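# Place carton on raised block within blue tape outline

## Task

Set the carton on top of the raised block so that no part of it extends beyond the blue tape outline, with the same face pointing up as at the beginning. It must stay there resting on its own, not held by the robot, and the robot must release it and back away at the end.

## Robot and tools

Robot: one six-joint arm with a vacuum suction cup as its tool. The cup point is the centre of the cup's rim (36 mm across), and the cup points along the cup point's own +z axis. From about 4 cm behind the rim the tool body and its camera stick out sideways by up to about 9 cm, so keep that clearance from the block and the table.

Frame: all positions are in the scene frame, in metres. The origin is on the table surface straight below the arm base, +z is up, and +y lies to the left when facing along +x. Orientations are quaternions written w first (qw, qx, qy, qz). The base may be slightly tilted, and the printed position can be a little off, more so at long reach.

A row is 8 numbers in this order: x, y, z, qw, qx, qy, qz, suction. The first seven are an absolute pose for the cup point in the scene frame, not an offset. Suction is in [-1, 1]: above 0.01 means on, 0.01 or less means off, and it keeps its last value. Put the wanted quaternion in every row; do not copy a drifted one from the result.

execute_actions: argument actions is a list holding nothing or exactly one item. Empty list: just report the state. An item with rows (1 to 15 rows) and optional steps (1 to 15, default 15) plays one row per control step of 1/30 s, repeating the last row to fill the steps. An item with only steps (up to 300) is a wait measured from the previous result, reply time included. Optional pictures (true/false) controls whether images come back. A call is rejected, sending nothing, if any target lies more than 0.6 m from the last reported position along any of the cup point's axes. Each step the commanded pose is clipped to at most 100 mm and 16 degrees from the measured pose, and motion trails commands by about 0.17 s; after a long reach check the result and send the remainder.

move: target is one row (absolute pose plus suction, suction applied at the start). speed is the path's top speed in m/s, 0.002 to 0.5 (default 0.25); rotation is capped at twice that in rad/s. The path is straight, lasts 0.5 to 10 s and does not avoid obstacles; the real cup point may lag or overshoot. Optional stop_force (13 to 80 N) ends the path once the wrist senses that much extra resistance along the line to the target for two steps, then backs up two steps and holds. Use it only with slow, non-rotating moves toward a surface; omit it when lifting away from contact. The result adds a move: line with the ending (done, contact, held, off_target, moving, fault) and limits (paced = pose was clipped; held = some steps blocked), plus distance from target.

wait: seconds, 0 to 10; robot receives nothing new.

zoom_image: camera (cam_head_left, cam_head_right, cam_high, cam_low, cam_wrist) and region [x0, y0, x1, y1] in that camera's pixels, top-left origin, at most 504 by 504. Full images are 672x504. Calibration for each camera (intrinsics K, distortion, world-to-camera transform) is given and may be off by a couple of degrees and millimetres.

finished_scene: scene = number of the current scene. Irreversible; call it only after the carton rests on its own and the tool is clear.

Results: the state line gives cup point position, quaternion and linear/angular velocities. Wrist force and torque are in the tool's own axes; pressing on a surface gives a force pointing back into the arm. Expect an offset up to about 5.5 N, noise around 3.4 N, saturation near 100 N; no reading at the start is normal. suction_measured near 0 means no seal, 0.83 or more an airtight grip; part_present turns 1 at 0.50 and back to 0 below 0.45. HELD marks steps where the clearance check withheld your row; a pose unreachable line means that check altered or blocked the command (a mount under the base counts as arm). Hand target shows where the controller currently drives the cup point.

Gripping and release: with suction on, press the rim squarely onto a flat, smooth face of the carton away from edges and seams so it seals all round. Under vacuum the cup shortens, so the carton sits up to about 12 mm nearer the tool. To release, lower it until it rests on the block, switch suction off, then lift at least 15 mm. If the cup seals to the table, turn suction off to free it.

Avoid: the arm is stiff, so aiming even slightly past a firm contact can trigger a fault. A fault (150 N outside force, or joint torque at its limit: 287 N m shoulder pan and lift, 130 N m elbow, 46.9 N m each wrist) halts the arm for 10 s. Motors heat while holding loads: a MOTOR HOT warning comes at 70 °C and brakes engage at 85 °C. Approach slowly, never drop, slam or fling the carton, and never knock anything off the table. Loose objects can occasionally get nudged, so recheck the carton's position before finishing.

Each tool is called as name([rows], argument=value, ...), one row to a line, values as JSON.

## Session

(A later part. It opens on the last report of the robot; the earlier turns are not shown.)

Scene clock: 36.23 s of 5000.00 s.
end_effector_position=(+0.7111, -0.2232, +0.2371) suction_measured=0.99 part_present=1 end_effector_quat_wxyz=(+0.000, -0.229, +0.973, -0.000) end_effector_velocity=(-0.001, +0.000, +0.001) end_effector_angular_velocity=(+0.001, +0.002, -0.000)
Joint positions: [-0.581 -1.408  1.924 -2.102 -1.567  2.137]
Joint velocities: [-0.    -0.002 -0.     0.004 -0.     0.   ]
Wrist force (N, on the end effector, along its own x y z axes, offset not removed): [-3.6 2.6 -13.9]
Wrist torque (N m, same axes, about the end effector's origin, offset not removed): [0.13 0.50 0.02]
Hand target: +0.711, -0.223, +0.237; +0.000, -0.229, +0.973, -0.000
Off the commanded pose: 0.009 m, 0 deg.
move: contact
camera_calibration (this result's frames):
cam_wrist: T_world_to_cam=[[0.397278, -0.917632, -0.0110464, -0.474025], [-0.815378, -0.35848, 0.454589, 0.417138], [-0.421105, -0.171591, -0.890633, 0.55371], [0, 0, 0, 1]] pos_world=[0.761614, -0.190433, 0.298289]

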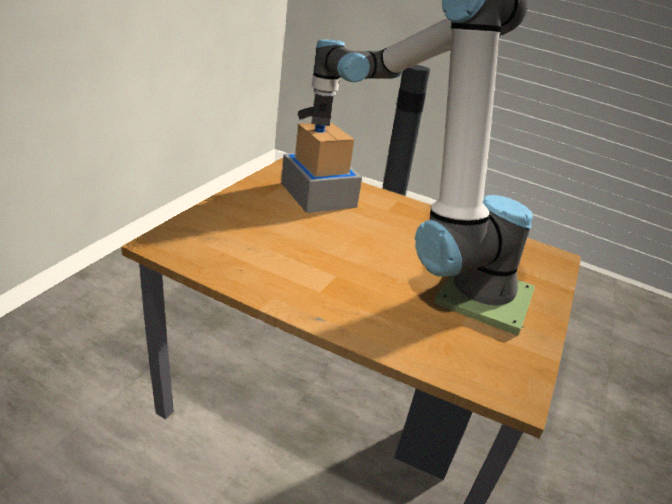

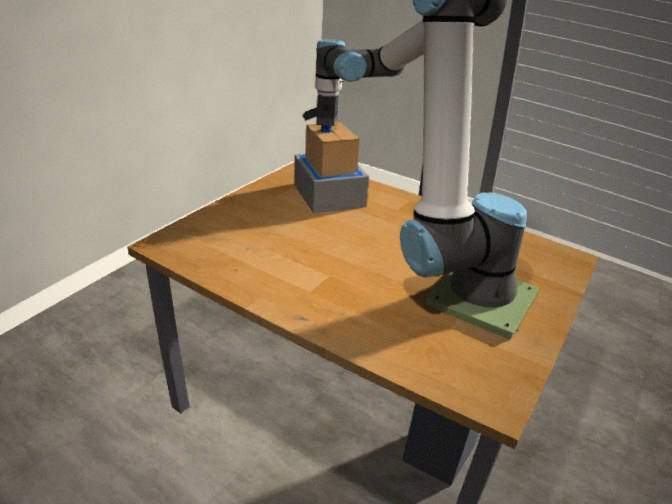

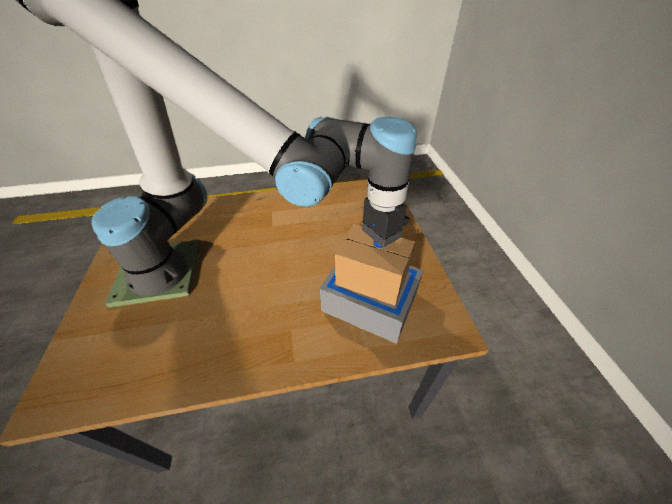

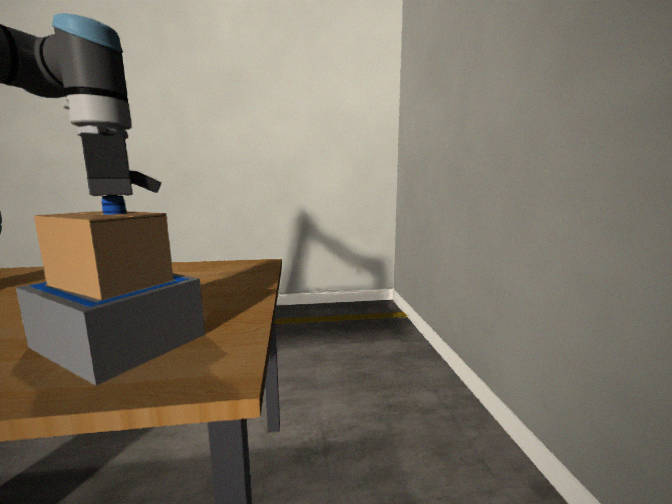

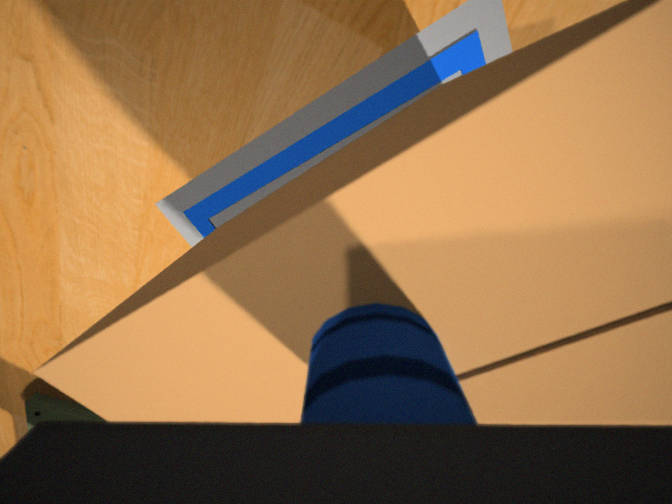

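execute_actions([
  {"rows":[[0.711,-0.2232,0.2375,0,-0.229,0.973,0,0]],"steps":8},
], pictures=false)

move(target=[0.711,-0.223,0.40,0,-0.229,0.973,0,0], speed=0.15)

Scene clock: 38.23 s of 5000.00 s.
end_effector_position=(+0.7111, -0.2232, +0.2376) suction_measured=0.00 part_present=0 end_effector_quat_wxyz=(+0.000, -0.229, +0.973, -0.000) end_effector_velocity=(-0.000, -0.000, -0.000) end_effector_angular_velocity=(+0.000, +0.000, +0.000)
Joint positions: [-0.581 -1.409  1.923 -2.101 -1.567  2.137]
Joint velocities: [-0.001  0.    -0.     0.001  0.    -0.001]
Wrist force (N, on the end effector, along its own x y z axes, offset not removed): [-4.1 -1.7 -13.4]
Wrist torque (N m, same axes, about the end effector's origin, offset not removed): [-0.04 0.36 0.01]
Hand target: +0.711, -0.223, +0.237; +0.000, -0.229, +0.973, -0.000
Off the commanded pose: 0.000 m, 0 deg.
Steps of this call (steps 1 to 52: nothing new was sent; steps 53 to 60: all 8 steps of this action). Readings (end_effector_position | what the end effector reports):
53: (+0.7111, -0.2231, +0.2373) | suction_measured=0.78 part_present=1
54: (+0.7112, -0.2231, +0.2374) | suction_measured=0.08 part_present=0
56: (+0.7112, -0.2231, +0.2375) | suction_measured=0.00 part_present=0
60: the state above

Scene clock: 40.00 s of 5000.00 s.
end_effector_position=(+0.7113, -0.2232, +0.3998) suction_measured=0.00 part_present=0 end_effector_quat_wxyz=(+0.000, -0.229, +0.973, +0.000) end_effector_velocity=(+0.000, +0.001, +0.001) end_effector_angular_velocity=(+0.001, +0.001, -0.000)
Joint positions: [-0.582 -1.511  1.733 -1.809 -1.567  2.136]
Joint velocities: [ 0.001  0.    -0.002  0.004  0.001  0.001]
Wrist force (N, on the end effector, along its own x y z axes, offset not removed): [-2.6 -1.4 3.0]
Wrist torque (N m, same axes, about the end effector's origin, offset not removed): [0.13 0.55 0.03]
Hand target: +0.711, -0.223, +0.400; +0.000, -0.229, +0.973, +0.000
Off the commanded pose: 0.000 m, 0 deg.
move: done
camera_calibration (this result's frames):
cam_wrist: T_world_to_cam=[[0.397259, -0.917639, -0.0111476, -0.472237], [-0.815377, -0.35851, 0.454567, 0.343305], [-0.421125, -0.171491, -0.890643, 0.698726], [0, 0, 0, 1]] pos_world=[0.761774, -0.19044, 0.460996]

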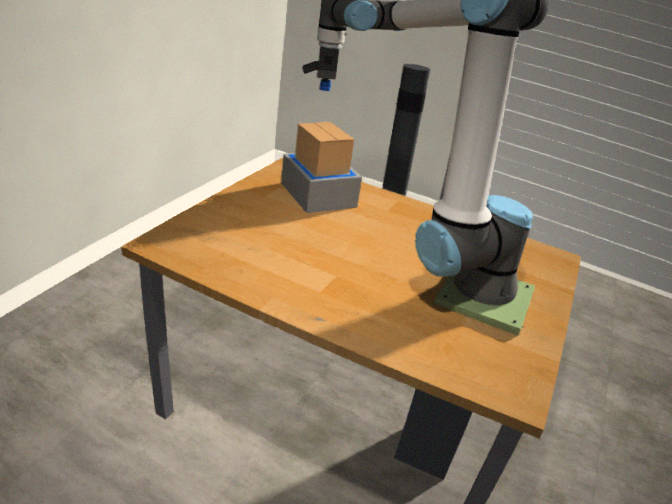

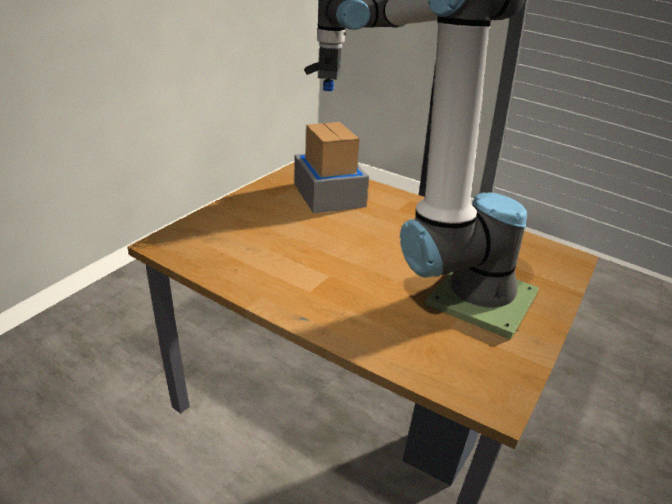

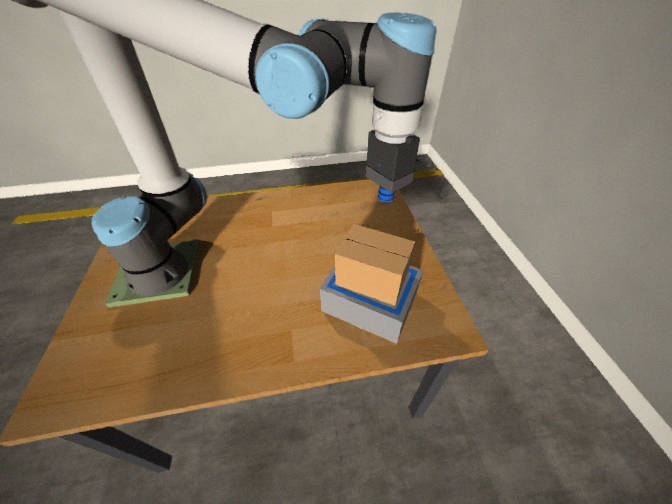

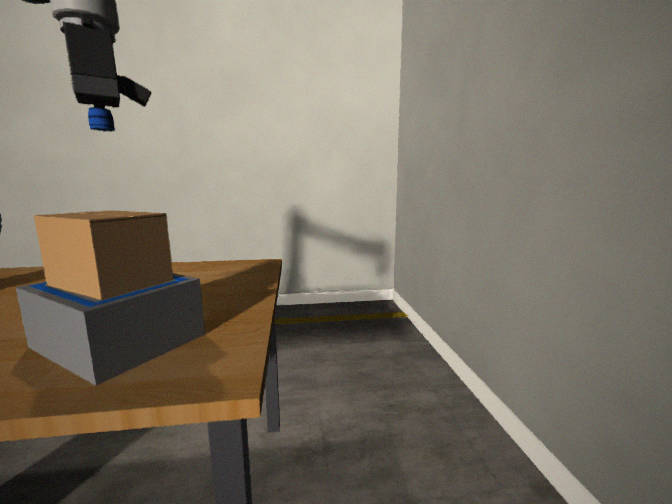

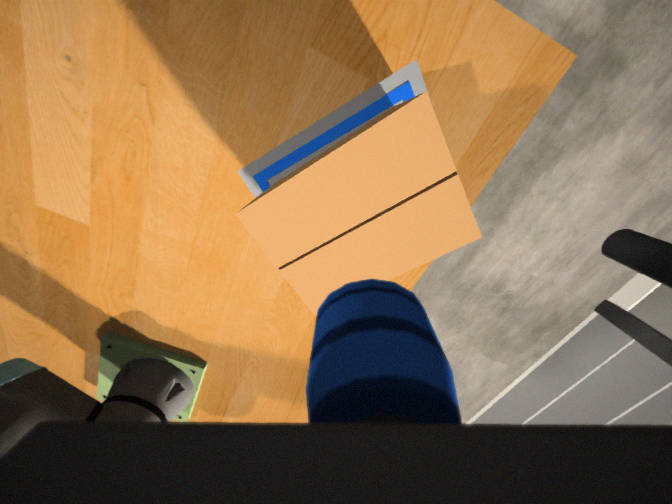

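finished_scene(scene=2)

The scene is finished: the task was done.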